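# Place assembled housing upright on belt behind rail

## Task

Find the white housing that already contains both its circuit board and its motor, and stand it upright on the dark belt strip that runs just behind the white rail, keeping the board and motor seated inside it; finish with the gripper released from it.

## Robot and tools

Robot: two six-joint arms, left_arm and right_arm, each with a two-finger parallel gripper and a wrist camera (cam_left_wrist, cam_right_wrist, both 504x504 fisheye). The names left and right are labels only, not image sides. left_arm's base sits at about (-0.005, +0.338, 0) m and right_arm's at about (-0.045, -0.239, 0) m, both nearly unrotated about z.

Scene frame: origin on the table surface midway between the arms, +z up, +x out across the table, left_arm on the +y side. Each result gives, per arm, end_effector_position (metres) and end_effector_quat_wxyz in this frame. That position is the point between the finger pads, roughly 1 cm short of the fingertips; fingers extend along the gripper's +z and close along its y. Reported hand positions can be somewhat wrong, worse when the arm is stretched far.

execute_actions: argument actions is a list holding zero or one item. An empty list just returns the state. An item with rows and optional steps (1 to 15, default 15) is a motion; each step is 1/30 s, one row per step, the final row reused if rows run out. An item with only steps (up to 300) is a wait that issues nothing new and returns after that many steps counted from the previous result (your reply time is included). Optional pictures (boolean) controls whether camera images come back; by default they do. A rejected call moves nothing.

Each row is one flat list of 14 numbers covering both arms, always all 14: left_arm waist, shoulder, elbow, wrist pitch, wrist yaw, wrist roll, gripper opening, then the same seven for right_arm. The joint values are absolute target angles in radians (same convention as the Joint positions line), not offsets. Stated ranges per arm: waist -2.618..3.054, shoulder 0..3.142, elbow 0..3.142, wrist pitch -1.571..1.571, wrist yaw -1.571..1.571, wrist roll -2.094..2.094. True ends may differ by up to 0.036 rad either way. A target beyond a range end by over 0.036 rad, and farther out than the current angle, gets the call refused; targets past the real end are clipped there, and the result may print "joint sent to its limit" (possibly about an earlier, still-running action). Absence of that line does not prove more travel exists. Opening is an absolute value in [-1, 1]: +1 fully open (pads 0.094 m apart), -1 closed.

Motion limits: each step, the target is held within a lead of the measured angle (waist 0.202, shoulder 0.258, elbow 0.238, wrist pitch 0.573, wrist yaw and roll 0.522 rad), and all of an arm's targets are pulled back if they would move the gripper more than 70 mm from where it is. Distant targets therefore take several actions. Arms keep heading to the last row while you think or wait, until they barely move or a step is HELD; then only a new action continues travel. Fingers already moving keep moving.

Result lines: Joint positions and Joint velocities list each arm's six joints (rad, rad/s) and then the pad gap (m, m/s). grip_measured is the measured opening on the command scale; each gripper may read up to about 1 mm off, consistently. To hold something, command an opening below grip_measured: roughly 0.03 lower grips firmly, a smaller gap grips gently. Pad force tops out near 50-62 N (less on thin parts under ~2 mm). HELD marks steps where your row was partly or wholly not sent. "joint command not followed" means a clearance check altered or blocked joint targets on some steps; the rest of the row still ran. Joint torques are total drive outputs with per-unit offset, scale and noise, so read loads cautiously. MOTOR HOT appears from 75 °C; at 90 °C that arm halts for 10 s, and at 100 °C its motors and gripper go limp and it falls (OVER-TEMPERATURE FAULT). Avoid long heavy holds.

zoom_image: camera (cam_left_wrist or cam_right_wrist) and region [x0, y0, x1, y1] in pixels of that camera's last image, origin top-left, at most 504x504; returns a sharper crop. read_manual: optional section "licences"; only returns licence text. finished_scene: scene = the current scene's number; ends and grades it irreversibly. Answering without any tool call ends everything.

Suggested order: look, locate the complete housing and the belt strip behind the white rail, open and approach, grasp gently but securely, lift clear, carry, lower upright onto the belt, open, retreat, then call finished_scene.

Avoid: dropping or knocking anything off the table, slams and hard pushes, arms touching or pressing each other, and dislodging the board or motor. Brief external tugs or nudges on parts may occur; keep grip margin. Move smoothly and efficiently.

Each tool is called after "Call:" as name([rows], argument=value, ...), one row to a line, values as JSON.

## Session

Call:
execute_actions(actions=[])

Scene clock: 0.00 s of 4240.00 s.
left_arm: end_effector_position=(+0.3093, +0.4494, +0.1484) grip_measured=+1.000 end_effector_quat_wxyz=(+0.254, -0.332, +0.841, +0.344) | right_arm: end_effector_position=(+0.3495, -0.1067, +0.1792) grip_measured=+1.000 end_effector_quat_wxyz=(+0.363, +0.327, +0.863, +0.125)
Joint positions: left_arm=[-0.2    1.565  1.115 -0.908 -0.865 -0.734  0.094] | right_arm=[ 0.434  1.506  1.168 -0.508  0.345  1.058  0.094]
Joint velocities: left_arm=[ 0.002 -0.012 -0.022  0.022  0.007 -0.037  0.   ] | right_arm=[-0.012 -0.007 -0.007 -0.037 -0.022 -0.022  0.   ]
Joint torques (N m, as the arm reports them, + toward a larger angle): no reading

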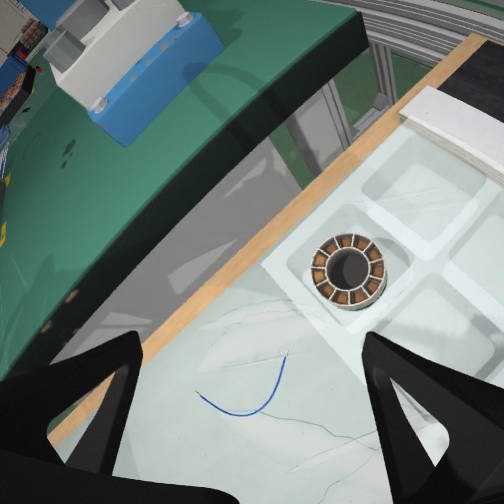

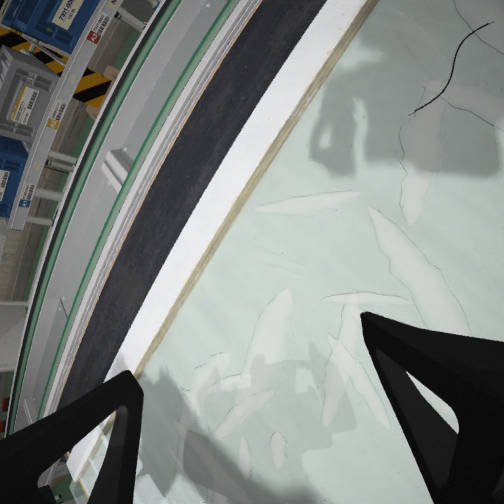

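Call:
execute_actions([
  {"rows":[[-0.3,1.0,1.3,-1.3,0,0,1,0.1,1.0,1.3,-1.3,0,0,1]]},
], pictures=false)

Call:
execute_actions([
  {"steps":40},
])

Scene clock: 6.17 s of 4240.00 s.
left_arm: end_effector_position=(+0.2274, +0.3123, +0.2746) grip_measured=+1.000 end_effector_quat_wxyz=(+0.320, +0.040, +0.947, -0.001) | right_arm: end_effector_position=(+0.1977, -0.2098, +0.2773) grip_measured=+1.000 end_effector_quat_wxyz=(+0.331, +0.013, +0.943, +0.031)
Joint positions: left_arm=[-0.291  0.972  1.3   -1.251 -0.077 -0.062  0.094] | right_arm=[ 0.111  0.985  1.297 -1.206  0.039  0.157  0.094]
Joint velocities: left_arm=[-0.012  0.061  0.007 -0.256  0.476  0.403  0.   ] | right_arm=[-0.002 -0.12   0.022 -0.579 -0.242 -1.062  0.   ]
Joint torques (N m, as the arm reports them, + toward a larger angle): left_arm=[-0.7   1.26  6.2   1.29  0.    0.05] | right_arm=[-1.02  1.1   6.89  1.31  0.   -0.02]
Steps of this call (steps 1 to 90: nothing new was sent; then 2.67 s passed at rest; steps 91 to 105: all 15 steps of this action). Readings (joint positions):
91: left_arm=[-0.204 1.553 1.126 -0.936 -0.816 -0.685] | right_arm=[0.421 1.497 1.177 -0.544 0.308 1.013]
92: left_arm=[-0.215 1.527 1.140 -0.984 -0.745 -0.619] | right_arm=[0.394 1.476 1.187 -0.610 0.263 0.954]
94: left_arm=[-0.249 1.440 1.177 -1.058 -0.607 -0.488] | right_arm=[0.318 1.408 1.205 -0.733 0.205 0.843]
98: left_arm=[-0.286 1.210 1.242 -1.141 -0.337 -0.268] | right_arm=[0.171 1.236 1.241 -0.936 0.133 0.613]
105: the state above

Scene clock: 7.50 s of 4240.00 s.
left_arm: end_effector_position=(+0.2217, +0.3006, +0.2646) grip_measured=+1.000 end_effector_quat_wxyz=(+0.291, +0.078, +0.953, -0.023) | right_arm: end_effector_position=(+0.1809, -0.2061, +0.2643) grip_measured=+1.000 end_effector_quat_wxyz=(+0.290, -0.065, +0.955, +0.019)
Joint positions: left_arm=[-0.291  0.993  1.3   -1.286 -0.007 -0.006  0.094] | right_arm=[ 0.111  0.988  1.297 -1.289  0.005  0.006  0.094]
Joint velocities: left_arm=[-0.022  0.007 -0.002 -0.022  0.037 -0.022  0.   ] | right_arm=[-0.002 -0.002  0.002  0.066 -0.037 -0.066  0.   ]
Joint torques (N m, as the arm reports them, + toward a larger angle): left_arm=[-0.87 -0.43  6.23  1.17  0.07  0.05] | right_arm=[-0.95  0.06  6.95  1.1  -0.06 -0.02]
Steps of this call (steps 1 to 30: the robot went on to your last target; steps 31 to 40: nothing new was sent). Readings (joint positions):
1: left_arm=[-0.291 0.978 1.300 -1.260 -0.062 -0.051] | right_arm=[0.111 0.984 1.297 -1.223 0.032 0.127]
2: left_arm=[-0.291 0.983 1.300 -1.266 -0.050 -0.041] | right_arm=[0.111 0.986 1.297 -1.238 0.026 0.102]
4: left_arm=[-0.291 0.991 1.300 -1.274 -0.034 -0.028] | right_arm=[0.111 0.988 1.297 -1.259 0.018 0.068]
8: left_arm=[-0.291 0.993 1.300 -1.281 -0.017 -0.015] | right_arm=[0.111 0.988 1.297 -1.279 0.010 0.031]
40: the state above
All arms were judged still, so your last target was given up. Only a new action makes them travel on or press farther. Fingers that are still opening or closing keep moving.

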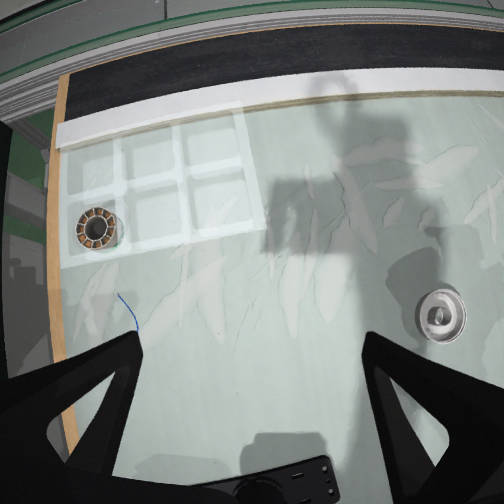

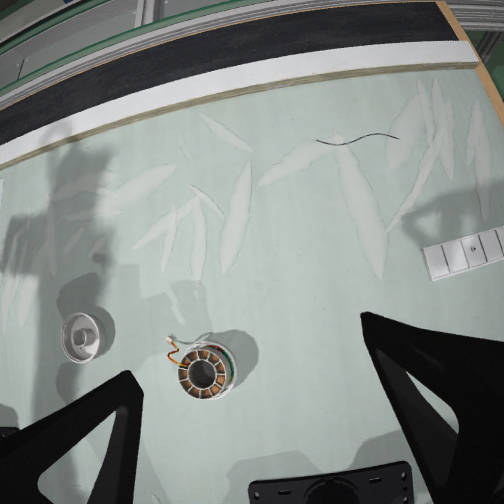

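Call:
execute_actions([
  {"rows":[[-0.12,2.0,2.0,-1.2,0,0,1,0.3,1.564,1.388,-1.39,0,0,1]]},
], pictures=false)

Call:
execute_actions([
  {"steps":40},
])

Scene clock: 16.00 s of 4240.00 s.
left_arm: end_effector_position=(+0.4598, +0.3336, +0.2091) grip_measured=+1.000 end_effector_quat_wxyz=(+0.220, +0.003, +0.975, -0.002) | right_arm: end_effector_position=(+0.2133, -0.1513, +0.1361) grip_measured=+1.000 end_effector_quat_wxyz=(-0.013, -0.159, +0.987, -0.003)
Joint positions: left_arm=[-0.13   1.941  1.976 -1.162  0.001 -0.004  0.094] | right_arm=[ 0.292  1.598  1.366 -1.365  0.002  0.005  0.094]
Joint velocities: left_arm=[ 0.017  1.536  0.012 -0.022  0.007 -0.007  0.   ] | right_arm=[ 0.007 -0.227 -0.007 -0.198 -0.037  0.095  0.   ]
Joint torques (N m, as the arm reports them, + toward a larger angle): left_arm=[  0.84 -11.58   8.17   0.7   -0.03   0.03] | right_arm=[ 0.8  -9.49  8.68  0.13 -0.04 -0.01]
Steps of this call (steps 1 to 90: nothing new was sent; then 5.00 s passed at rest; steps 91 to 105: all 15 steps of this action). Readings (joint positions):
91: left_arm=[-0.271 1.018 1.326 -1.304 0.003 -0.004] | right_arm=[0.139 1.016 1.315 -1.316 0.017 0.007]
92: left_arm=[-0.229 1.069 1.385 -1.318 0.004 -0.004] | right_arm=[0.200 1.069 1.352 -1.349 0.016 0.006]
94: left_arm=[-0.168 1.199 1.516 -1.290 0.002 -0.004] | right_arm=[0.273 1.213 1.392 -1.351 0.006 0.005]
98: left_arm=[-0.132 1.506 1.810 -1.241 0.001 -0.004] | right_arm=[0.292 1.531 1.393 -1.344 0.002 0.005]
105: the state above

Scene clock: 17.33 s of 4240.00 s.
left_arm: end_effector_position=(+0.4583, +0.3336, +0.1769) grip_measured=+1.000 end_effector_quat_wxyz=(+0.174, +0.003, +0.985, -0.002) | right_arm: end_effector_position=(+0.2096, -0.1525, +0.1393) grip_measured=+1.000 end_effector_quat_wxyz=(-0.014, -0.159, +0.987, -0.003)
Joint positions: left_arm=[-0.13   2.007  1.976 -1.19   0.001 -0.004  0.094] | right_arm=[ 0.292  1.586  1.366 -1.38   0.002  0.005  0.094]
Joint velocities: left_arm=[ 0.002  0.012  0.002  0.037 -0.022  0.037  0.   ] | right_arm=[ 0.007 -0.002 -0.007 -0.022 -0.022 -0.022  0.   ]
Joint torques (N m, as the arm reports them, + toward a larger angle): left_arm=[  0.85 -10.2    8.21   0.82  -0.01   0.03] | right_arm=[ 0.81 -9.42  8.76  0.07 -0.03  0.  ]
Steps of this call (steps 1 to 30: the robot went on to your last target; steps 31 to 40: nothing new was sent). Readings (joint positions):
1: left_arm=[-0.130 1.989 1.976 -1.165 0.001 -0.004] | right_arm=[0.292 1.592 1.366 -1.369 0.002 0.005]
2: left_arm=[-0.130 2.026 1.976 -1.169 0.001 -0.004] | right_arm=[0.292 1.588 1.366 -1.372 0.002 0.005]
4: left_arm=[-0.130 2.065 1.976 -1.181 0.001 -0.004] | right_arm=[0.292 1.586 1.366 -1.377 0.002 0.005]
8: left_arm=[-0.130 2.042 1.976 -1.190 0.001 -0.004] | right_arm=[0.292 1.586 1.366 -1.379 0.002 0.005]
40: the state above
All arms were judged still, so your last target was given up. Only a new action makes them travel on or press farther. Fingers that are still opening or closing keep moving.

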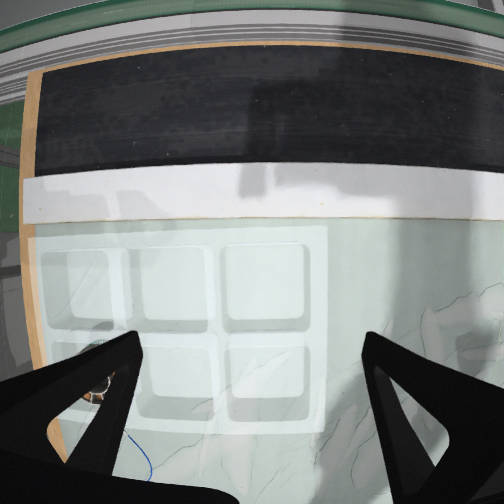

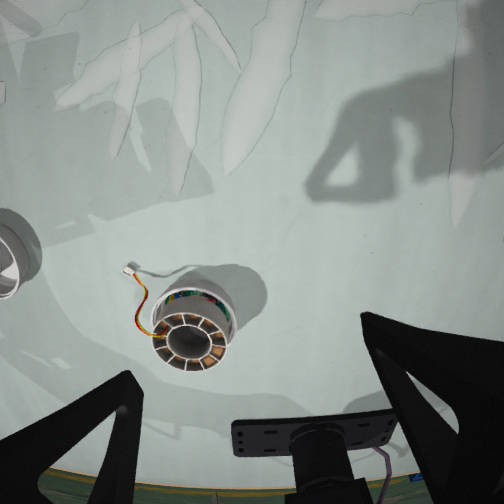

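Call:
execute_actions([
  {"rows":[[0,1.0,1.0,-1.0,0,0,1,0.47,0.537,0.6,-0.95,0,0,1]]},
], pictures=false)

Call:
execute_actions([
  {"steps":35},
])

Scene clock: 28.97 s of 4240.00 s.
left_arm: end_effector_position=(+0.2440, +0.3719, +0.2018) grip_measured=+1.000 end_effector_quat_wxyz=(+0.285, -0.064, +0.956, +0.020) | right_arm: end_effector_position=(+0.1132, -0.1485, +0.1258) grip_measured=+1.000 end_effector_quat_wxyz=(+0.298, -0.238, +0.921, +0.081)
Joint positions: left_arm=[ 0.009  0.983  1.031 -1.039 -0.005 -0.003  0.094] | right_arm=[ 0.475  0.544  0.592 -0.989 -0.006  0.003  0.094]
Joint velocities: left_arm=[-0.007 -0.007 -0.037  0.051  0.037  0.022  0.   ] | right_arm=[ 0.012 -0.081 -0.002  0.403  0.037 -0.007  0.   ]
Joint torques (N m, as the arm reports them, + toward a larger angle): left_arm=[-0.8  -0.12  4.52  1.66  0.05  0.05] | right_arm=[-0.49  1.38  8.29  1.22  0.03  0.  ]
Steps of this call (steps 1 to 90: nothing new was sent; then 8.13 s passed at rest; steps 91 to 105: all 15 steps of this action). Readings (joint positions):
91: left_arm=[-0.121 1.978 1.932 -1.146 0.006 -0.003] | right_arm=[0.310 1.553 1.322 -1.311 0.011 0.005]
92: left_arm=[-0.105 1.923 1.847 -1.097 0.010 -0.003] | right_arm=[0.353 1.486 1.234 -1.203 0.016 0.005]
94: left_arm=[-0.049 1.781 1.675 -1.055 0.010 -0.003] | right_arm=[0.448 1.326 1.064 -1.091 0.003 0.004]
98: left_arm=[0.021 1.431 1.351 -1.015 -0.007 -0.003] | right_arm=[0.475 0.962 0.738 -1.005 -0.006 0.003]
105: the state above

Scene clock: 30.13 s of 4240.00 s.
left_arm: end_effector_position=(+0.2497, +0.3726, +0.2002) grip_measured=+1.000 end_effector_quat_wxyz=(+0.291, -0.064, +0.954, +0.021) | right_arm: end_effector_position=(+0.1186, -0.1455, +0.1305) grip_measured=+1.000 end_effector_quat_wxyz=(+0.313, -0.237, +0.916, +0.084)
Joint positions: left_arm=[ 0.009  0.991  1.02  -1.007 -0.005 -0.003  0.094] | right_arm=[ 0.475  0.544  0.592 -0.958 -0.006  0.003  0.094]
Joint velocities: left_arm=[-0.007 -0.012 -0.012 -0.022  0.022 -0.007  0.   ] | right_arm=[ 0.007  0.017 -0.007  0.051  0.007  0.007  0.   ]
Joint torques (N m, as the arm reports them, + toward a larger angle): left_arm=[-0.84 -0.99  5.38  1.41  0.03  0.03] | right_arm=[-0.49  0.77  8.38  1.36  0.04  0.  ]
Steps of this call (steps 1 to 30: the robot went on to your last target; steps 31 to 35: nothing new was sent). Readings (joint positions):
1: left_arm=[0.009 0.984 1.030 -1.034 -0.005 -0.003] | right_arm=[0.475 0.544 0.592 -0.981 -0.006 0.003]
2: left_arm=[0.009 0.987 1.027 -1.027 -0.005 -0.003] | right_arm=[0.475 0.544 0.592 -0.977 -0.006 0.003]
4: left_arm=[0.009 0.990 1.022 -1.019 -0.005 -0.003] | right_arm=[0.475 0.544 0.592 -0.969 -0.006 0.003]
8: left_arm=[0.009 0.991 1.020 -1.013 -0.005 -0.003] | right_arm=[0.475 0.544 0.592 -0.962 -0.006 0.003]
35: the state above
All arms were judged still, so your last target was given up. Only a new action makes them travel on or press farther. Fingers that are still opening or closing keep moving.

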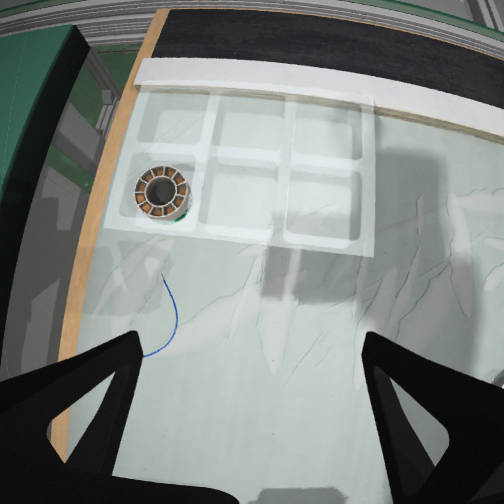

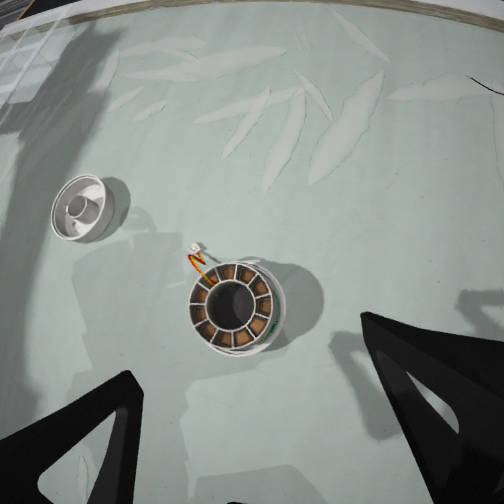

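Call:
execute_actions([
  {"rows":[[0,1.0,1.0,-1.0,0,0,1,0.505,0.58,0.45,-0.77,0,0,1]]},
])

Call:
execute_actions([
  {"rows":[[0,1.0,1.0,-1.0,0,0,1,0.505,0.608,0.31,-0.6,0,0,1]]},
])

Scene clock: 34.13 s of 4240.00 s.
left_arm: end_effector_position=(+0.2497, +0.3726, +0.2002) grip_measured=+1.000 end_effector_quat_wxyz=(+0.291, -0.064, +0.954, +0.021) | right_arm: end_effector_position=(+0.1273, -0.1366, +0.0928) grip_measured=+1.000 end_effector_quat_wxyz=(+0.311, -0.245, +0.914, +0.086)
Joint positions: left_arm=[ 0.009  0.991  1.02  -1.007 -0.005 -0.003  0.094] | right_arm=[ 0.494  0.571  0.443 -0.786 -0.004  0.003  0.094]
Joint velocities: left_arm=[ 0.002 -0.002 -0.022  0.007 -0.007 -0.051  0.   ] | right_arm=[-0.007  0.002 -0.012  0.11  -0.022 -0.037  0.   ]
Joint torques (N m, as the arm reports them, + toward a larger angle): left_arm=[-0.7  -0.93  5.32  1.42  0.07  0.03] | right_arm=[1.09 1.87 8.47 1.33 0.03 0.  ]
Steps of this call (steps 1 to 90: nothing new was sent; then 0.50 s passed at rest; steps 91 to 105: all 15 steps of this action). Readings (joint positions):
91: left_arm=[0.009 0.991 1.020 -1.007 -0.005 -0.003] | right_arm=[0.479 0.544 0.574 -0.931 -0.005 0.003]
92: left_arm=[0.009 0.991 1.020 -1.007 -0.005 -0.003] | right_arm=[0.485 0.547 0.540 -0.881 -0.004 0.003]
94: left_arm=[0.009 0.991 1.020 -1.007 -0.005 -0.003] | right_arm=[0.492 0.562 0.478 -0.840 -0.004 0.003]
98: left_arm=[0.009 0.991 1.020 -1.007 -0.005 -0.003] | right_arm=[0.494 0.571 0.443 -0.825 -0.004 0.003]
105: the state above

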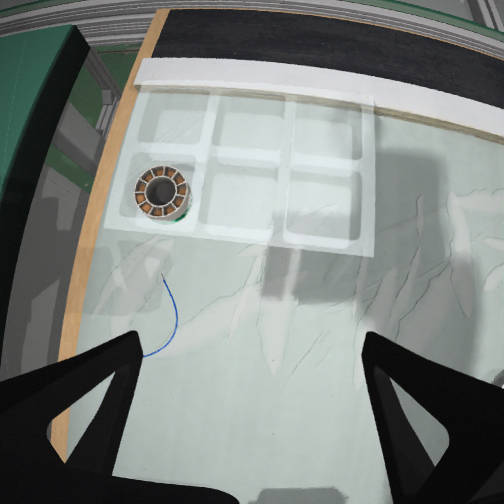

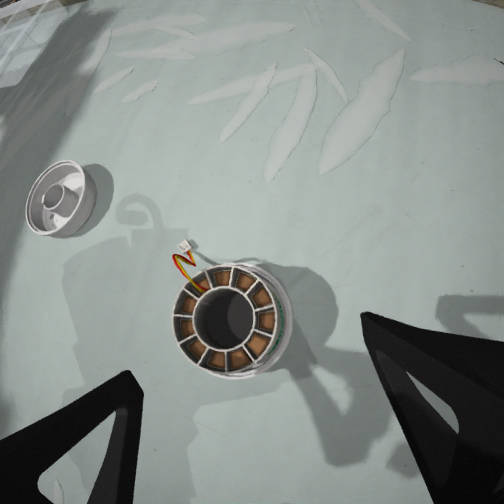

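Scene clock: 34.63 s of 4240.00 s.
left_arm: end_effector_position=(+0.2497, +0.3726, +0.2002) grip_measured=+1.000 end_effector_quat_wxyz=(+0.291, -0.064, +0.954, +0.021) | right_arm: end_effector_position=(+0.1324, -0.1337, +0.0576) grip_measured=+1.000 end_effector_quat_wxyz=(+0.313, -0.245, +0.913, +0.087)
Joint positions: left_arm=[ 0.009  0.991  1.02  -1.007 -0.005 -0.003  0.094] | right_arm=[ 0.494  0.597  0.304 -0.616 -0.004  0.003  0.094]
Joint velocities: left_arm=[ 0.007  0.017 -0.007 -0.007  0.051  0.022  0.   ] | right_arm=[-0.007 -0.002  0.002  0.022 -0.037  0.051  0.   ]
Joint torques (N m, as the arm reports them, + toward a larger angle): left_arm=[-0.68 -0.95  5.42  1.44  0.02  0.04] | right_arm=[1.06 1.78 8.49 1.41 0.03 0.  ]
Steps of this call (steps 1 to 15: all 15 steps of this action). Readings (joint positions):
1: left_arm=[0.009 0.991 1.020 -1.007 -0.005 -0.003] | right_arm=[0.494 0.571 0.427 -0.756 -0.004 0.003]
2: left_arm=[0.009 0.991 1.020 -1.007 -0.005 -0.003] | right_arm=[0.494 0.574 0.395 -0.706 -0.004 0.003]
4: left_arm=[0.009 0.991 1.020 -1.007 -0.005 -0.003] | right_arm=[0.494 0.588 0.338 -0.668 -0.004 0.003]
8: left_arm=[0.009 0.991 1.020 -1.007 -0.005 -0.003] | right_arm=[0.494 0.597 0.304 -0.656 -0.004 0.003]
15: the state above

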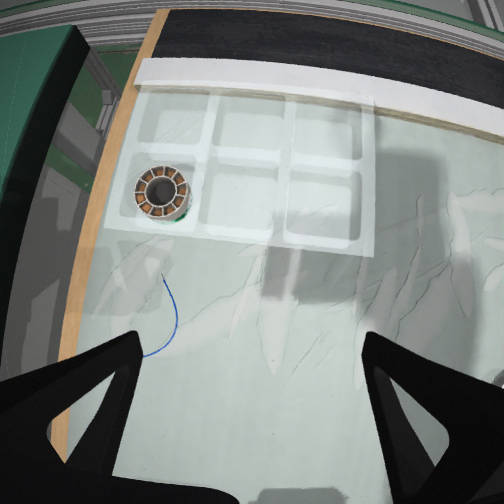

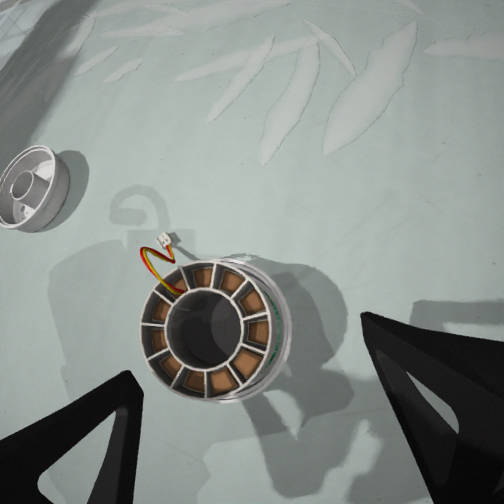

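Call:
execute_actions([
  {"rows":[[0,1.0,1.0,-1.0,0,0,1,0.58,0.72,0.34,-0.51,0,0,1]]},
])

Call:
execute_actions([
  {"rows":[[0,1.0,1.0,-1.0,0,0,1,0.58,0.74,0.3,-0.43,0,0,1],[0,1.0,1.0,-1.0,0,0,1,0.58,0.74,0.3,-0.43,0,0,1],[0,1.0,1.0,-1.0,0,0,1,0.58,0.74,0.3,-0.43,0,0,1],[0,1.0,1.0,-1.0,0,0,1,0.58,0.76,0.26,-0.36,0,0,1],[0,1.0,1.0,-1.0,0,0,1,0.58,0.76,0.26,-0.36,0,0,1],[0,1.0,1.0,-1.0,0,0,1,0.58,0.76,0.26,-0.36,0,0,1],[0,1.0,1.0,-1.0,0,0,1,0.58,0.78,0.22,-0.3,0,0,1],[0,1.0,1.0,-1.0,0,0,1,0.58,0.78,0.22,-0.3,0,0,1],[0,1.0,1.0,-1.0,0,0,1,0.58,0.78,0.22,-0.27,0,0,1],[0,1.0,1.0,-1.0,0,0,1,0.58,0.805,0.183,-0.27,0,0,1]]},
])

Scene clock: 41.93 s of 4240.00 s.
left_arm: end_effector_position=(+0.2497, +0.3726, +0.2002) grip_measured=+1.000 end_effector_quat_wxyz=(+0.291, -0.064, +0.954, +0.021) | right_arm: end_effector_position=(+0.1361, -0.1131, +0.0549) grip_measured=+1.000 end_effector_quat_wxyz=(+0.308, -0.279, +0.905, +0.096)
Joint positions: left_arm=[ 0.009  0.991  1.02  -1.007 -0.005 -0.003  0.094] | right_arm=[ 0.569  0.708  0.315 -0.521 -0.001  0.003  0.094]
Joint velocities: left_arm=[ 0.002 -0.007  0.007 -0.007 -0.007 -0.081  0.   ] | right_arm=[-0.007 -0.017 -0.002 -0.007  0.022 -0.007  0.   ]
Joint torques (N m, as the arm reports them, + toward a larger angle): left_arm=[-0.79 -0.91  5.36  1.44  0.05  0.05] | right_arm=[ 1.04  1.21 10.29  1.42 -0.01  0.  ]
Steps of this call (steps 1 to 15: the robot went on to your last target; steps 16 to 90: nothing new was sent; then 3.80 s passed at rest; steps 91 to 105: all 15 steps of this action). Readings (joint positions):
91: left_arm=[0.009 0.991 1.020 -1.007 -0.005 -0.003] | right_arm=[0.506 0.611 0.305 -0.601 0.000 0.003]
92: left_arm=[0.009 0.991 1.020 -1.007 -0.005 -0.003] | right_arm=[0.532 0.645 0.310 -0.583 0.001 0.003]
94: left_arm=[0.009 0.991 1.020 -1.007 -0.005 -0.003] | right_arm=[0.563 0.696 0.315 -0.556 -0.001 0.003]
98: left_arm=[0.009 0.991 1.020 -1.007 -0.005 -0.003] | right_arm=[0.569 0.708 0.315 -0.535 -0.001 0.003]
105: the state above

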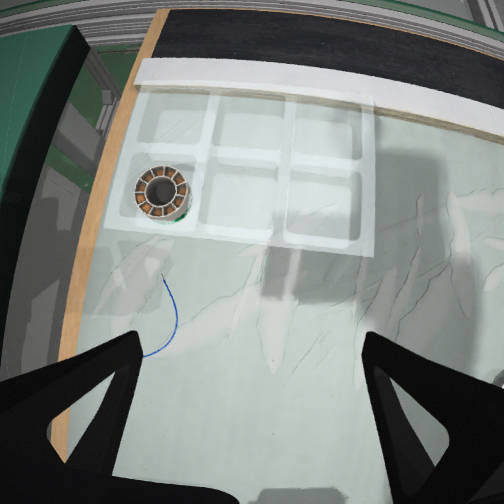

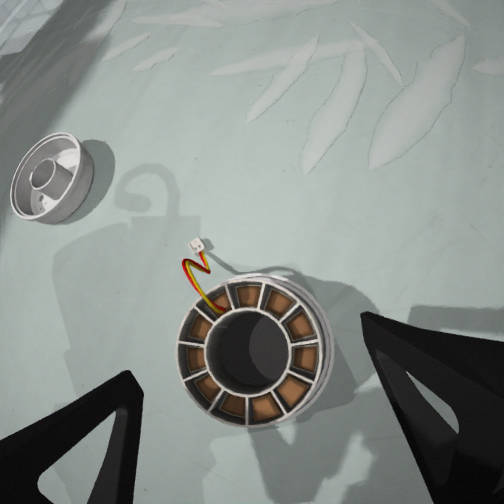

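Scene clock: 42.43 s of 4240.00 s.
left_arm: end_effector_position=(+0.2497, +0.3726, +0.2002) grip_measured=+1.000 end_effector_quat_wxyz=(+0.291, -0.064, +0.954, +0.021) | right_arm: end_effector_position=(+0.1365, -0.1128, +0.0187) grip_measured=+1.000 end_effector_quat_wxyz=(+0.306, -0.279, +0.905, +0.096)
Joint positions: left_arm=[ 0.009  0.991  1.02  -1.007 -0.005 -0.003  0.094] | right_arm=[ 0.569  0.791  0.185 -0.311 -0.001  0.003  0.094]
Joint velocities: left_arm=[-0.002  0.002 -0.007 -0.007 -0.037  0.11   0.   ] | right_arm=[ 0.027 -0.002 -0.032  0.066 -0.022 -0.007  0.   ]
Joint torques (N m, as the arm reports them, + toward a larger angle): left_arm=[-0.75 -0.79  5.46  1.39  0.08  0.02] | right_arm=[ 1.05  0.89  7.55  1.56 -0.01  0.  ]
Steps of this call (steps 1 to 15: all 15 steps of this action). Readings (joint positions):
1: left_arm=[0.009 0.991 1.020 -1.007 -0.005 -0.003] | right_arm=[0.569 0.710 0.313 -0.512 -0.001 0.003]
2: left_arm=[0.009 0.991 1.020 -1.007 -0.005 -0.003] | right_arm=[0.569 0.715 0.311 -0.497 -0.001 0.003]
4: left_arm=[0.009 0.991 1.020 -1.007 -0.005 -0.003] | right_arm=[0.569 0.724 0.303 -0.463 -0.001 0.003]
8: left_arm=[0.009 0.991 1.020 -1.007 -0.005 -0.003] | right_arm=[0.569 0.751 0.254 -0.377 -0.001 0.003]
15: the state above

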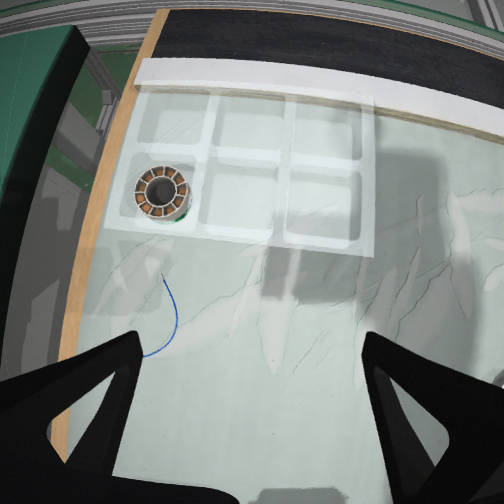

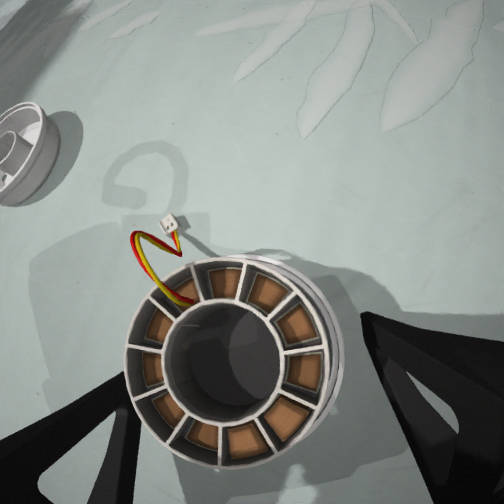

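Call:
execute_actions([
  {"rows":[[0,1.0,1.0,-1.0,0,0,1,0.58,0.82,0.175,-0.275,0,0,1]]},
], pictures=false)

Call:
execute_actions([
  {"rows":[[0,1.0,1.0,-1.0,0,0,1,0.58,0.82,0.175,-0.275,0,0,0.8],[0,1.0,1.0,-1.0,0,0,1,0.58,0.82,0.175,-0.275,0,0,0.7],[0,1.0,1.0,-1.0,0,0,1,0.58,0.82,0.175,-0.275,0,0,0.6],[0,1.0,1.0,-1.0,0,0,1,0.58,0.82,0.175,-0.275,0,0,0.55],[0,1.0,1.0,-1.0,0,0,1,0.58,0.82,0.175,-0.275,0,0,0.5],[0,1.0,1.0,-1.0,0,0,1,0.58,0.82,0.175,-0.275,0,0,0.46],[0,1.0,1.0,-1.0,0,0,1,0.58,0.82,0.175,-0.275,0,0,0.42],[0,1.0,1.0,-1.0,0,0,1,0.58,0.82,0.175,-0.275,0,0,0.38],[0,1.0,1.0,-1.0,0,0,1,0.58,0.82,0.175,-0.275,0,0,0.34],[0,1.0,1.0,-1.0,0,0,1,0.58,0.82,0.175,-0.275,0,0,0.3]]},
])

Scene clock: 49.53 s of 4240.00 s.
left_arm: end_effector_position=(+0.2498, +0.3726, +0.2002) grip_measured=+1.000 end_effector_quat_wxyz=(+0.291, -0.064, +0.954, +0.021) | right_arm: end_effector_position=(+0.1408, -0.1099, +0.0211) grip_measured=+1.000 end_effector_quat_wxyz=(+0.315, -0.278, +0.902, +0.099)
Joint positions: left_arm=[ 0.009  0.991  1.02  -1.007 -0.005 -0.003  0.094] | right_arm=[ 0.569  0.804  0.185 -0.278 -0.001  0.003  0.094]
Joint velocities: left_arm=[-0.007  0.002  0.027 -0.051 -0.022 -0.037  0.   ] | right_arm=[ 0.002  0.002 -0.017 -0.037  0.037 -0.022  0.   ]
Joint torques (N m, as the arm reports them, + toward a larger angle): left_arm=[-0.73 -0.93  5.4   1.42  0.05  0.04] | right_arm=[ 1.06  1.21  6.65  1.33 -0.01  0.01]
Steps of this call (steps 1 to 30: the robot went on to your last target; steps 31 to 90: nothing new was sent; then 3.60 s passed at rest; steps 91 to 105: all 15 steps of this action). Readings (joint positions):
91: left_arm=[0.009 0.991 1.020 -1.007 -0.005 -0.003] | right_arm=[0.569 0.793 0.185 -0.279 -0.001 0.003]
92: left_arm=[0.009 0.991 1.020 -1.007 -0.005 -0.003] | right_arm=[0.569 0.797 0.185 -0.278 -0.001 0.003]
94: left_arm=[0.009 0.991 1.020 -1.007 -0.005 -0.003] | right_arm=[0.569 0.802 0.185 -0.278 -0.001 0.003]
98: left_arm=[0.009 0.991 1.020 -1.007 -0.005 -0.003] | right_arm=[0.569 0.804 0.185 -0.278 -0.001 0.003]
105: the state above

Scene clock: 50.03 s of 4240.00 s.
left_arm: end_effector_position=(+0.2498, +0.3726, +0.2002) grip_measured=+1.000 end_effector_quat_wxyz=(+0.291, -0.064, +0.954, +0.021) | right_arm: end_effector_position=(+0.1409, -0.1100, +0.0211) grip_measured=+0.416 end_effector_quat_wxyz=(+0.315, -0.278, +0.902, +0.098)
Joint positions: left_arm=[ 0.009  0.991  1.02  -1.007 -0.005 -0.003  0.094] | right_arm=[ 0.569  0.804  0.185 -0.278 -0.     0.003  0.067]
Joint velocities: left_arm=[-0.002 -0.002 -0.017 -0.022  0.022 -0.037  0.   ] | right_arm=[-0.012 -0.017  0.012  0.051  0.007 -0.007 -0.001]
Joint torques (N m, as the arm reports them, + toward a larger angle): left_arm=[-0.77 -0.9   5.45  1.43  0.04  0.02] | right_arm=[ 1.    1.2   6.67  1.33 -0.02  0.01]
Steps of this call (steps 1 to 15: all 15 steps of this action). Readings (joint positions):
1: left_arm=[0.009 0.991 1.020 -1.007 -0.005 -0.003] | right_arm=[0.569 0.804 0.185 -0.278 -0.001 0.003]
2: left_arm=[0.009 0.991 1.020 -1.007 -0.005 -0.003] | right_arm=[0.569 0.804 0.185 -0.278 -0.001 0.003]
4: left_arm=[0.009 0.991 1.020 -1.007 -0.005 -0.003] | right_arm=[0.569 0.804 0.185 -0.278 -0.001 0.003]
8: left_arm=[0.009 0.991 1.020 -1.007 -0.005 -0.003] | right_arm=[0.569 0.804 0.185 -0.278 -0.000 0.003]
15: the state above

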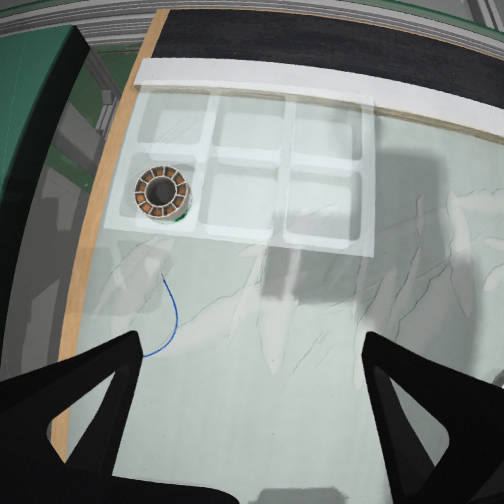

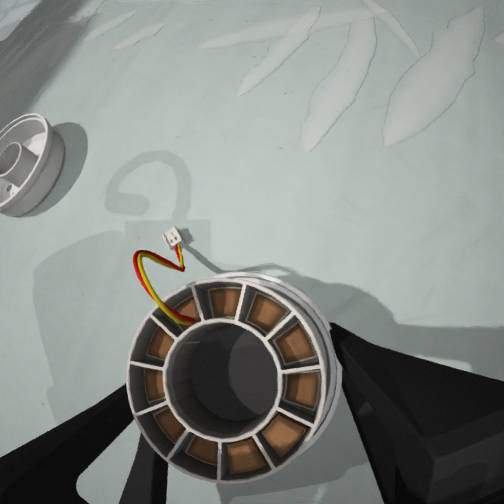

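Call:
execute_actions([
  {"rows":[[0,1,1,-1,0,0,1,0.58,0.82,0.22,-0.30,0,0,0.37],[0,1,1,-1,0,0,1,0.58,0.82,0.24,-0.33,0,0,0.37],[0,1,1,-1,0,0,1,0.58,0.82,0.27,-0.36,0,0,0.37],[0,1,1,-1,0,0,1,0.58,0.82,0.30,-0.39,0,0,0.37],[0,1,1,-1,0,0,1,0.58,0.82,0.33,-0.42,0,0,0.37],[0,1,1,-1,0,0,1,0.58,0.82,0.36,-0.45,0,0,0.37],[0,1,1,-1,0,0,1,0.58,0.82,0.39,-0.48,0,0,0.37],[0,1,1,-1,0,0,1,0.58,0.82,0.42,-0.51,0,0,0.37],[0,1,1,-1,0,0,1,0.58,0.82,0.45,-0.54,0,0,0.37],[0,1,1,-1,0,0,1,0.58,0.82,0.48,-0.57,0,0,0.37],[0,1,1,-1,0,0,1,0.58,0.82,0.51,-0.6,0,0,0.37],[0,1,1,-1,0,0,1,0.58,0.82,0.54,-0.63,0,0,0.37],[0,1,1,-1,0,0,1,0.58,0.82,0.57,-0.65,0,0,0.37]]},
])

Call:
execute_actions([
  {"rows":[[0,1,1,-1,0,0,1,0.56,0.84,0.6,-0.65,0,0,0.37],[0,1,1,-1,0,0,1,0.54,0.87,0.63,-0.65,0,0,0.37],[0,1,1,-1,0,0,1,0.52,0.91,0.67,-0.65,0,0,0.37],[0,1,1,-1,0,0,1,0.50,0.95,0.71,-0.65,0,0,0.37],[0,1,1,-1,0,0,1,0.48,0.99,0.75,-0.65,0,0,0.37],[0,1,1,-1,0,0,1,0.46,1.03,0.79,-0.65,0,0,0.37],[0,1,1,-1,0,0,1,0.44,1.07,0.83,-0.65,0,0,0.37],[0,1,1,-1,0,0,1,0.42,1.11,0.87,-0.65,0,0,0.37],[0,1,1,-1,0,0,1,0.40,1.15,0.91,-0.65,0,0,0.37],[0,1,1,-1,0,0,1,0.38,1.19,0.95,-0.65,0,0,0.37],[0,1,1,-1,0,0,1,0.36,1.23,0.99,-0.65,0,0,0.37],[0,1,1,-1,0,0,1,0.34,1.27,1.03,-0.65,0,0,0.37],[0,1,1,-1,0,0,1,0.32,1.31,1.07,-0.65,0,0,0.37],[0,1,1,-1,0,0,1,0.30,1.35,1.11,-0.65,0,0,0.37],[0,1,1,-1,0,0,1,0.28,1.39,1.15,-0.65,0,0,0.37]]},
], pictures=false)

Call:
execute_actions([
  {"rows":[[0,1,1,-1,0,0,1,0.26,1.43,1.19,-0.65,0,0,0.37],[0,1,1,-1,0,0,1,0.24,1.47,1.23,-0.65,0,0,0.37],[0,1,1,-1,0,0,1,0.22,1.51,1.27,-0.65,0,0,0.37],[0,1,1,-1,0,0,1,0.20,1.55,1.31,-0.65,0,0,0.37],[0,1,1,-1,0,0,1,0.18,1.59,1.35,-0.65,0,0,0.37],[0,1,1,-1,0,0,1,0.16,1.63,1.39,-0.65,0,0,0.37],[0,1,1,-1,0,0,1,0.14,1.67,1.44,-0.65,0,0,0.37],[0,1,1,-1,0,0,1,0.12,1.71,1.48,-0.65,0,0,0.37],[0,1,1,-1,0,0,1,0.10,1.75,1.52,-0.65,0,0,0.37],[0,1,1,-1,0,0,1,0.08,1.79,1.56,-0.65,0,0,0.37],[0,1,1,-1,0,0,1,0.06,1.83,1.61,-0.65,0,0,0.37],[0,1,1,-1,0,0,1,0.04,1.87,1.65,-0.66,0,0,0.37],[0,1,1,-1,0,0,1,0.02,1.91,1.70,-0.67,0,0,0.37],[0,1,1,-1,0,0,1,0,1.95,1.75,-0.68,0,0,0.37],[0,1,1,-1,0,0,1,-0.02,1.99,1.80,-0.69,0,0,0.37]]},
], pictures=false)

Call:
execute_actions([
  {"rows":[[-0.1,1.1,1.1,-0.95,0,0,1,-0.03,2.03,1.85,-0.70,0,0,0.37],[-0.2,1.2,1.2,-0.9,0,0,1,-0.03,2.07,1.90,-0.71,0,0,0.37],[-0.3,1.3,1.2,-0.85,0,0,1,-0.03,2.11,1.95,-0.72,0,0,0.37],[-0.4,1.4,1.3,-0.8,0,0,1,-0.03,2.15,2.00,-0.73,0,0,0.37],[-0.5,1.5,1.3,-0.75,0,0,1,-0.03,2.19,2.05,-0.74,0,0,0.37],[-0.6,1.6,1.3,-0.7,0,0,1,-0.03,2.23,2.10,-0.75,0,0,0.37],[-0.6,1.7,1.3,-0.5,0.3,0,1,-0.03,2.27,2.15,-0.76,0,0,0.37],[-0.6,1.8,1.3,-0.2,0.6,0,1,-0.03,2.31,2.20,-0.77,0,0,0.37],[-0.6,1.8,1.3,0.3,0.6,0,1,-0.03,2.35,2.25,-0.77,0,0,0.37],[-0.6,1.8,1.3,0.3,0.6,0,1,-0.03,2.39,2.30,-0.77,0,0,0.37],[-0.6,1.8,1.3,0.3,0.6,0,1,-0.03,2.43,2.34,-0.77,0,0,0.37],[-0.6,1.8,1.3,0.3,0.6,0,1,-0.03,2.46,2.37,-0.77,0,0,0.37],[-0.6,1.8,1.3,0.3,0.6,0,1,-0.03,2.49,2.40,-0.77,0,0,0.37],[-0.6,1.8,1.3,0.3,0.6,0,1,-0.03,2.51,2.42,-0.77,0,0,0.37],[-0.6,1.8,1.3,0.3,0.6,0,1,-0.03,2.53,2.44,-0.77,0,0,0.37]]},
], pictures=false)

Call:
execute_actions([
  {"steps":30},
])

Scene clock: 87.70 s of 4240.00 s.
left_arm: end_effector_position=(+0.2498, +0.3726, +0.2002) grip_measured=+1.000 end_effector_quat_wxyz=(+0.291, -0.064, +0.954, +0.021) | right_arm: end_effector_position=(+0.1635, -0.0945, +0.1156) grip_measured=+0.416 end_effector_quat_wxyz=(+0.338, -0.276, +0.894, +0.106)
Joint positions: left_arm=[ 0.009  0.991  1.02  -1.007 -0.005 -0.003  0.094] | right_arm=[ 0.569  0.804  0.536 -0.578 -0.     0.003  0.067]
Joint velocities: left_arm=[ 0.002 -0.002 -0.002 -0.007 -0.007  0.022  0.   ] | right_arm=[-0.007 -0.007  0.427 -0.154 -0.007  0.007 -0.001]
Joint torques (N m, as the arm reports them, + toward a larger angle): left_arm=[-0.81 -0.96  5.47  1.41  0.04  0.04] | right_arm=[ 1.05  0.82  8.6   0.98 -0.01  0.  ]
Steps of this call (steps 1 to 15: the robot went on to your last target; steps 16 to 90: nothing new was sent; then 34.17 s passed at rest; steps 91 to 105: all 15 steps of this action). Readings (joint positions):
91: left_arm=[0.009 0.991 1.020 -1.007 -0.005 -0.003] | right_arm=[0.569 0.804 0.185 -0.280 -0.000 0.003]
92: left_arm=[0.009 0.991 1.020 -1.007 -0.005 -0.003] | right_arm=[0.569 0.804 0.190 -0.290 -0.000 0.003]
94: left_arm=[0.009 0.991 1.020 -1.007 -0.005 -0.003] | right_arm=[0.569 0.804 0.218 -0.335 -0.000 0.003]
98: left_arm=[0.009 0.991 1.020 -1.007 -0.005 -0.003] | right_arm=[0.569 0.804 0.330 -0.436 -0.000 0.003]
105: the state above

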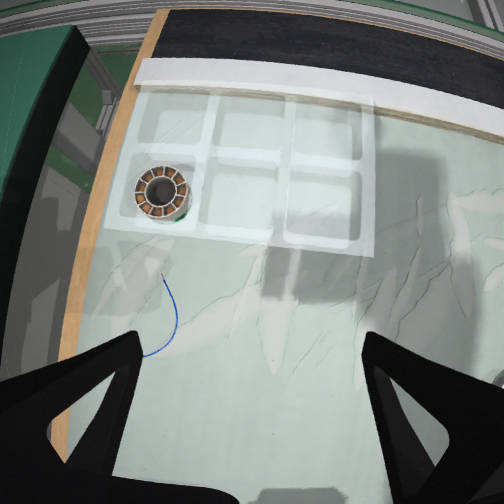

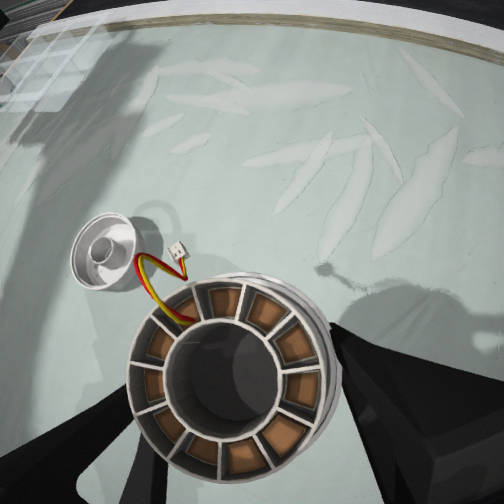

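Scene clock: 88.20 s of 4240.00 s.
left_arm: end_effector_position=(+0.2498, +0.3726, +0.2002) grip_measured=+1.000 end_effector_quat_wxyz=(+0.291, -0.064, +0.954, +0.021) | right_arm: end_effector_position=(+0.2869, -0.1126, +0.1720) grip_measured=+0.416 end_effector_quat_wxyz=(+0.314, -0.168, +0.933, +0.059)
Joint positions: left_arm=[ 0.009  0.991  1.02  -1.007 -0.005 -0.003  0.094] | right_arm=[ 0.326  1.313  1.057 -0.665 -0.004  0.003  0.067]
Joint velocities: left_arm=[-0.002 -0.007  0.002 -0.022 -0.022 -0.066  0.   ] | right_arm=[-0.554  1.15   1.189  0.007 -0.007 -0.037 -0.   ]
Joint torques (N m, as the arm reports them, + toward a larger angle): left_arm=[-0.65 -0.88  5.36  1.43  0.06  0.04] | right_arm=[-1.05 -4.58  9.94  1.45  0.05  0.02]
Steps of this call (steps 1 to 15: all 15 steps of this action). Readings (joint positions):
1: left_arm=[0.009 0.991 1.020 -1.007 -0.005 -0.003] | right_arm=[0.569 0.806 0.550 -0.589 -0.000 0.003]
2: left_arm=[0.009 0.991 1.020 -1.007 -0.005 -0.003] | right_arm=[0.566 0.816 0.567 -0.604 -0.001 0.003]
4: left_arm=[0.009 0.991 1.020 -1.007 -0.005 -0.003] | right_arm=[0.543 0.869 0.617 -0.637 -0.003 0.003]
8: left_arm=[0.009 0.991 1.020 -1.007 -0.005 -0.003] | right_arm=[0.465 1.034 0.768 -0.667 -0.004 0.003]
15: the state above

Scene clock: 88.70 s of 4240.00 s.
left_arm: end_effector_position=(+0.2498, +0.3726, +0.2002) grip_measured=+1.000 end_effector_quat_wxyz=(+0.291, -0.064, +0.954, +0.021) | right_arm: end_effector_position=(+0.4697, -0.2051, +0.1719) grip_measured=+0.416 end_effector_quat_wxyz=(+0.324, -0.028, +0.946, +0.012)
Joint positions: left_arm=[ 0.009  0.991  1.02  -1.007 -0.005 -0.003  0.094] | right_arm=[ 0.03   1.923  1.69  -0.677 -0.004  0.003  0.067]
Joint velocities: left_arm=[-0.012 -0.002 -0.007 -0.022 -0.007 -0.007  0.   ] | right_arm=[-0.564  1.194  1.404 -0.183 -0.022  0.066  0.001]
Joint torques (N m, as the arm reports them, + toward a larger angle): left_arm=[-0.77 -1.    5.35  1.42  0.06  0.03] | right_arm=[ -1.53 -12.74  10.23   1.38  -0.03  -0.01]
Steps of this call (steps 1 to 15: all 15 steps of this action). Readings (joint positions):
1: left_arm=[0.009 0.991 1.020 -1.007 -0.005 -0.003] | right_arm=[0.306 1.353 1.097 -0.665 -0.004 0.003]
2: left_arm=[0.009 0.991 1.020 -1.007 -0.005 -0.003] | right_arm=[0.287 1.393 1.137 -0.665 -0.004 0.003]
4: left_arm=[0.009 0.991 1.020 -1.007 -0.005 -0.003] | right_arm=[0.247 1.474 1.217 -0.664 -0.004 0.003]
8: left_arm=[0.009 0.991 1.020 -1.007 -0.005 -0.003] | right_arm=[0.168 1.638 1.380 -0.665 -0.004 0.003]
15: the state above

Scene clock: 89.20 s of 4240.00 s.
left_arm: end_effector_position=(+0.3896, +0.1204, +0.1567) grip_measured=+1.000 end_effector_quat_wxyz=(+0.314, +0.229, +0.897, -0.209) | right_arm: end_effector_position=(+0.5946, -0.2420, +0.1171) grip_measured=+0.416 end_effector_quat_wxyz=(+0.340, +0.005, +0.941, -0.002)
Joint positions: left_arm=[-0.504  1.649  1.231 -0.431  0.31  -0.003  0.094] | right_arm=[-0.038  2.493  2.373 -0.757  0.004  0.003  0.067]
Joint velocities: left_arm=[-0.672  1.263  0.037  1.883  1.018  0.037  0.   ] | right_arm=[ 0.007  0.774  0.652 -0.051  0.022 -0.022 -0.   ]
Joint torques (N m, as the arm reports them, + toward a larger angle): left_arm=[-0.39 -7.36 10.05  1.58  0.17  0.01] | right_arm=[  0.75 -18.24  10.25   1.28  -0.05  -0.01]
Steps of this call (steps 1 to 15: all 15 steps of this action). Readings (joint positions):
1: left_arm=[-0.006 1.003 1.027 -1.010 -0.012 -0.003] | right_arm=[0.010 1.964 1.739 -0.682 -0.004 0.003]
2: left_arm=[-0.048 1.036 1.055 -1.014 -0.016 -0.003] | right_arm=[-0.007 2.005 1.788 -0.688 -0.003 0.003]
4: left_arm=[-0.152 1.148 1.133 -0.976 -0.015 -0.003] | right_arm=[-0.031 2.085 1.889 -0.702 0.001 0.003]
8: left_arm=[-0.311 1.363 1.228 -0.809 0.046 -0.003] | right_arm=[-0.039 2.243 2.090 -0.735 0.004 0.003]
15: the state above

Scene clock: 90.20 s of 4240.00 s.
left_arm: end_effector_position=(+0.4265, +0.0040, +0.2490) grip_measured=+1.000 end_effector_quat_wxyz=(+0.519, +0.351, +0.690, -0.363) | right_arm: end_effector_position=(+0.5930, -0.2420, +0.0856) grip_measured=+0.416 end_effector_quat_wxyz=(+0.310, +0.005, +0.951, -0.002)
Joint positions: left_arm=[-0.596  1.813  1.276  0.295  0.591 -0.003  0.094] | right_arm=[-0.038  2.559  2.409 -0.791  0.004  0.003  0.067]
Joint velocities: left_arm=[ 0.007 -0.007 -0.007 -0.066 -0.022 -0.037  0.   ] | right_arm=[ 0.002  0.012 -0.007 -0.037 -0.022  0.11  -0.001]
Joint torques (N m, as the arm reports them, + toward a larger angle): left_arm=[-0.34 -9.74  9.02  1.97  0.15  0.03] | right_arm=[  0.72 -20.45  10.8    1.41  -0.05   0.  ]
Steps of this call (steps 1 to 30: the robot went on to your last target). Readings (joint positions):
1: left_arm=[-0.527 1.691 1.232 -0.363 0.344 -0.003] | right_arm=[-0.038 2.516 2.389 -0.758 0.004 0.003]
2: left_arm=[-0.547 1.729 1.232 -0.292 0.377 -0.003] | right_arm=[-0.038 2.532 2.396 -0.759 0.004 0.003]
4: left_arm=[-0.576 1.784 1.232 -0.158 0.430 -0.003] | right_arm=[-0.038 2.551 2.397 -0.771 0.004 0.003]
8: left_arm=[-0.596 1.813 1.234 0.051 0.510 -0.003] | right_arm=[-0.038 2.559 2.397 -0.790 0.004 0.003]
30: the state above

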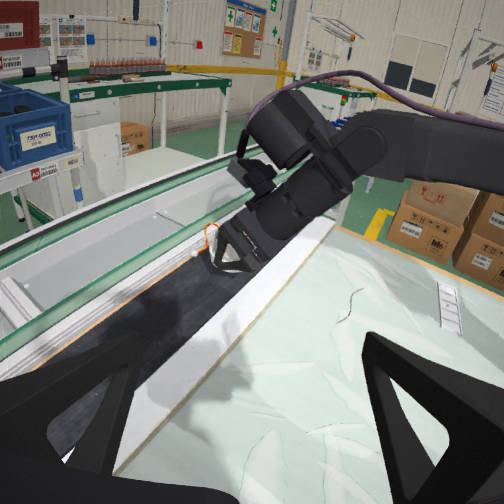

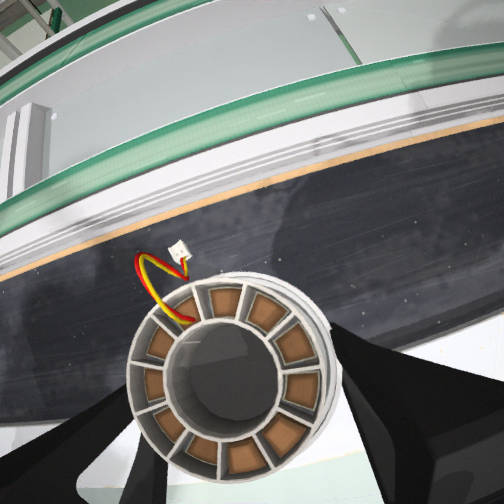

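Call:
execute_actions([
  {"rows":[[-0.6,1.8,1.3,0.3,0.6,0,1,-0.03,2.55,2.46,-0.75,0,0,0.37],[-0.6,1.8,1.3,0.3,0.6,0,1,-0.03,2.56,2.47,-0.74,0,0,0.37],[-0.6,1.8,1.3,0.3,0.6,0,1,-0.03,2.57,2.48,-0.73,0,0,0.37],[-0.6,1.8,1.3,0.3,0.6,0,1,-0.03,2.58,2.49,-0.72,0,0,0.37],[-0.6,1.8,1.3,0.3,0.6,0,1,-0.03,2.595,2.50,-0.71,0,0,0.37],[-0.6,1.8,1.3,0.3,0.6,0,1,-0.03,2.61,2.51,-0.70,0,0,0.37],[-0.6,1.8,1.3,0.3,0.6,0,1,-0.03,2.625,2.52,-0.69,0,0,0.37],[-0.6,1.8,1.3,0.3,0.6,0,1,-0.03,2.64,2.53,-0.68,0,0,0.37],[-0.6,1.8,1.3,0.3,0.6,0,1,-0.03,2.65,2.53,-0.68,0,0,0.37],[-0.6,1.8,1.3,0.3,0.6,0,1,-0.03,2.66,2.53,-0.68,0,0,0.37],[-0.6,1.8,1.3,0.3,0.6,0,1,-0.03,2.67,2.53,-0.68,0,0,0.37],[-0.6,1.8,1.3,0.3,0.6,0,1,-0.03,2.68,2.53,-0.68,0,0,0.37]]},
], pictures=false)

Call:
execute_actions([
  {"steps":12},
])

Call:
zoom_image(camera="cam_left_wrist", region=[150,190,300,340])

Scene clock: 103.27 s of 4240.00 s.
left_arm: end_effector_position=(+0.4264, +0.0040, +0.2492) grip_measured=+1.000 end_effector_quat_wxyz=(+0.519, +0.351, +0.689, -0.363) | right_arm: end_effector_position=(+0.6213, -0.2421, +0.0596) grip_measured=+0.416 end_effector_quat_wxyz=(+0.337, +0.005, +0.941, -0.002)
Joint positions: left_arm=[-0.596  1.813  1.276  0.296  0.592 -0.003  0.094] | right_arm=[-0.038  2.683  2.505 -0.705  0.004  0.003  0.067]
Joint velocities: left_arm=[-0.002 -0.002 -0.012 -0.007  0.037  0.081  0.   ] | right_arm=[ 0.007  0.3   -0.027 -0.022  0.066 -0.037  0.001]
Joint torques (N m, as the arm reports them, + toward a larger angle): left_arm=[-0.43 -9.75  9.17  1.96  0.13  0.05] | right_arm=[  0.78 -20.37  10.27   1.53  -0.05   0.  ]
Steps of this call (steps 1 to 15: the robot went on to your last target; steps 16 to 90: nothing new was sent; then 9.57 s passed at rest; steps 91 to 105: all 15 steps of this action). Readings (joint positions):
91: left_arm=[-0.596 1.813 1.276 0.296 0.592 -0.003] | right_arm=[-0.038 2.559 2.412 -0.791 0.004 0.003]
92: left_arm=[-0.596 1.813 1.276 0.296 0.592 -0.003] | right_arm=[-0.038 2.562 2.418 -0.791 0.004 0.003]
94: left_arm=[-0.596 1.813 1.276 0.296 0.592 -0.003] | right_arm=[-0.038 2.571 2.439 -0.783 0.004 0.003]
98: left_arm=[-0.596 1.813 1.276 0.296 0.592 -0.003] | right_arm=[-0.038 2.605 2.488 -0.743 0.004 0.003]
105: the state above

Scene clock: 103.67 s of 4240.00 s.
left_arm: end_effector_position=(+0.4264, +0.0040, +0.2492) grip_measured=+1.000 end_effector_quat_wxyz=(+0.519, +0.351, +0.689, -0.363) | right_arm: end_effector_position=(+0.6195, -0.2421, +0.0442) grip_measured=+0.416 end_effector_quat_wxyz=(+0.326, +0.005, +0.945, -0.002)
Joint positions: left_arm=[-0.596  1.813  1.276  0.296  0.592 -0.003  0.094] | right_arm=[-0.038  2.706  2.505 -0.706  0.004  0.003  0.067]
Joint velocities: left_arm=[-0.017 -0.007  0.007 -0.037  0.051 -0.037  0.   ] | right_arm=[ 0.002  0.002 -0.012 -0.066  0.037 -0.007  0.   ]
Joint torques (N m, as the arm reports them, + toward a larger angle): left_arm=[-0.39 -9.65  9.07  1.95  0.16  0.06] | right_arm=[  0.77 -21.04  10.23   1.53  -0.05   0.  ]
Steps of this call (steps 1 to 12: the robot went on to your last target). Readings (joint positions):
1: left_arm=[-0.596 1.813 1.276 0.296 0.592 -0.003] | right_arm=[-0.038 2.691 2.505 -0.706 0.004 0.003]
2: left_arm=[-0.596 1.813 1.276 0.296 0.592 -0.003] | right_arm=[-0.038 2.699 2.505 -0.707 0.004 0.003]
4: left_arm=[-0.596 1.813 1.276 0.296 0.592 -0.003] | right_arm=[-0.038 2.706 2.505 -0.710 0.004 0.003]
8: left_arm=[-0.596 1.813 1.276 0.296 0.592 -0.003] | right_arm=[-0.038 2.706 2.505 -0.707 0.004 0.003]
12: the state above

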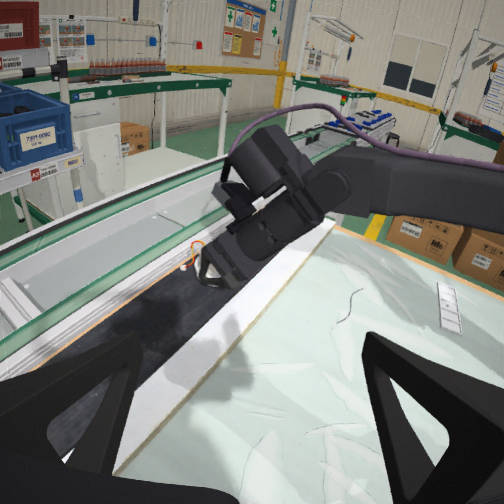

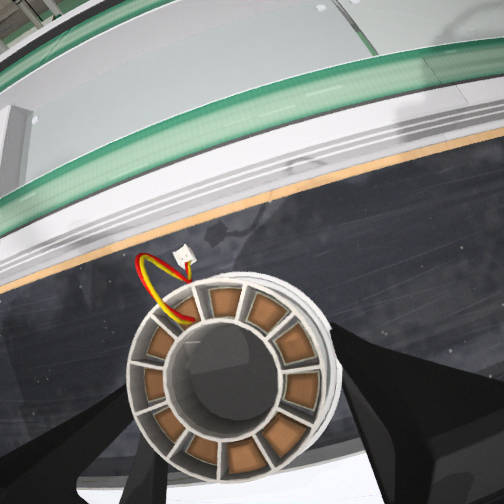

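Region (150, 190, 300, 340) of cam_left_wrist's 504x504 image, scaled by 3.360, with more detail than that image has.

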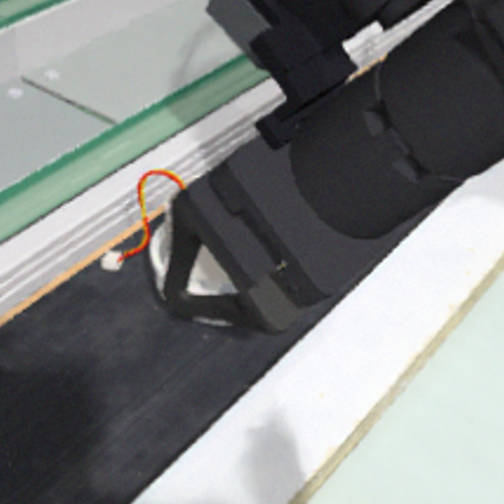

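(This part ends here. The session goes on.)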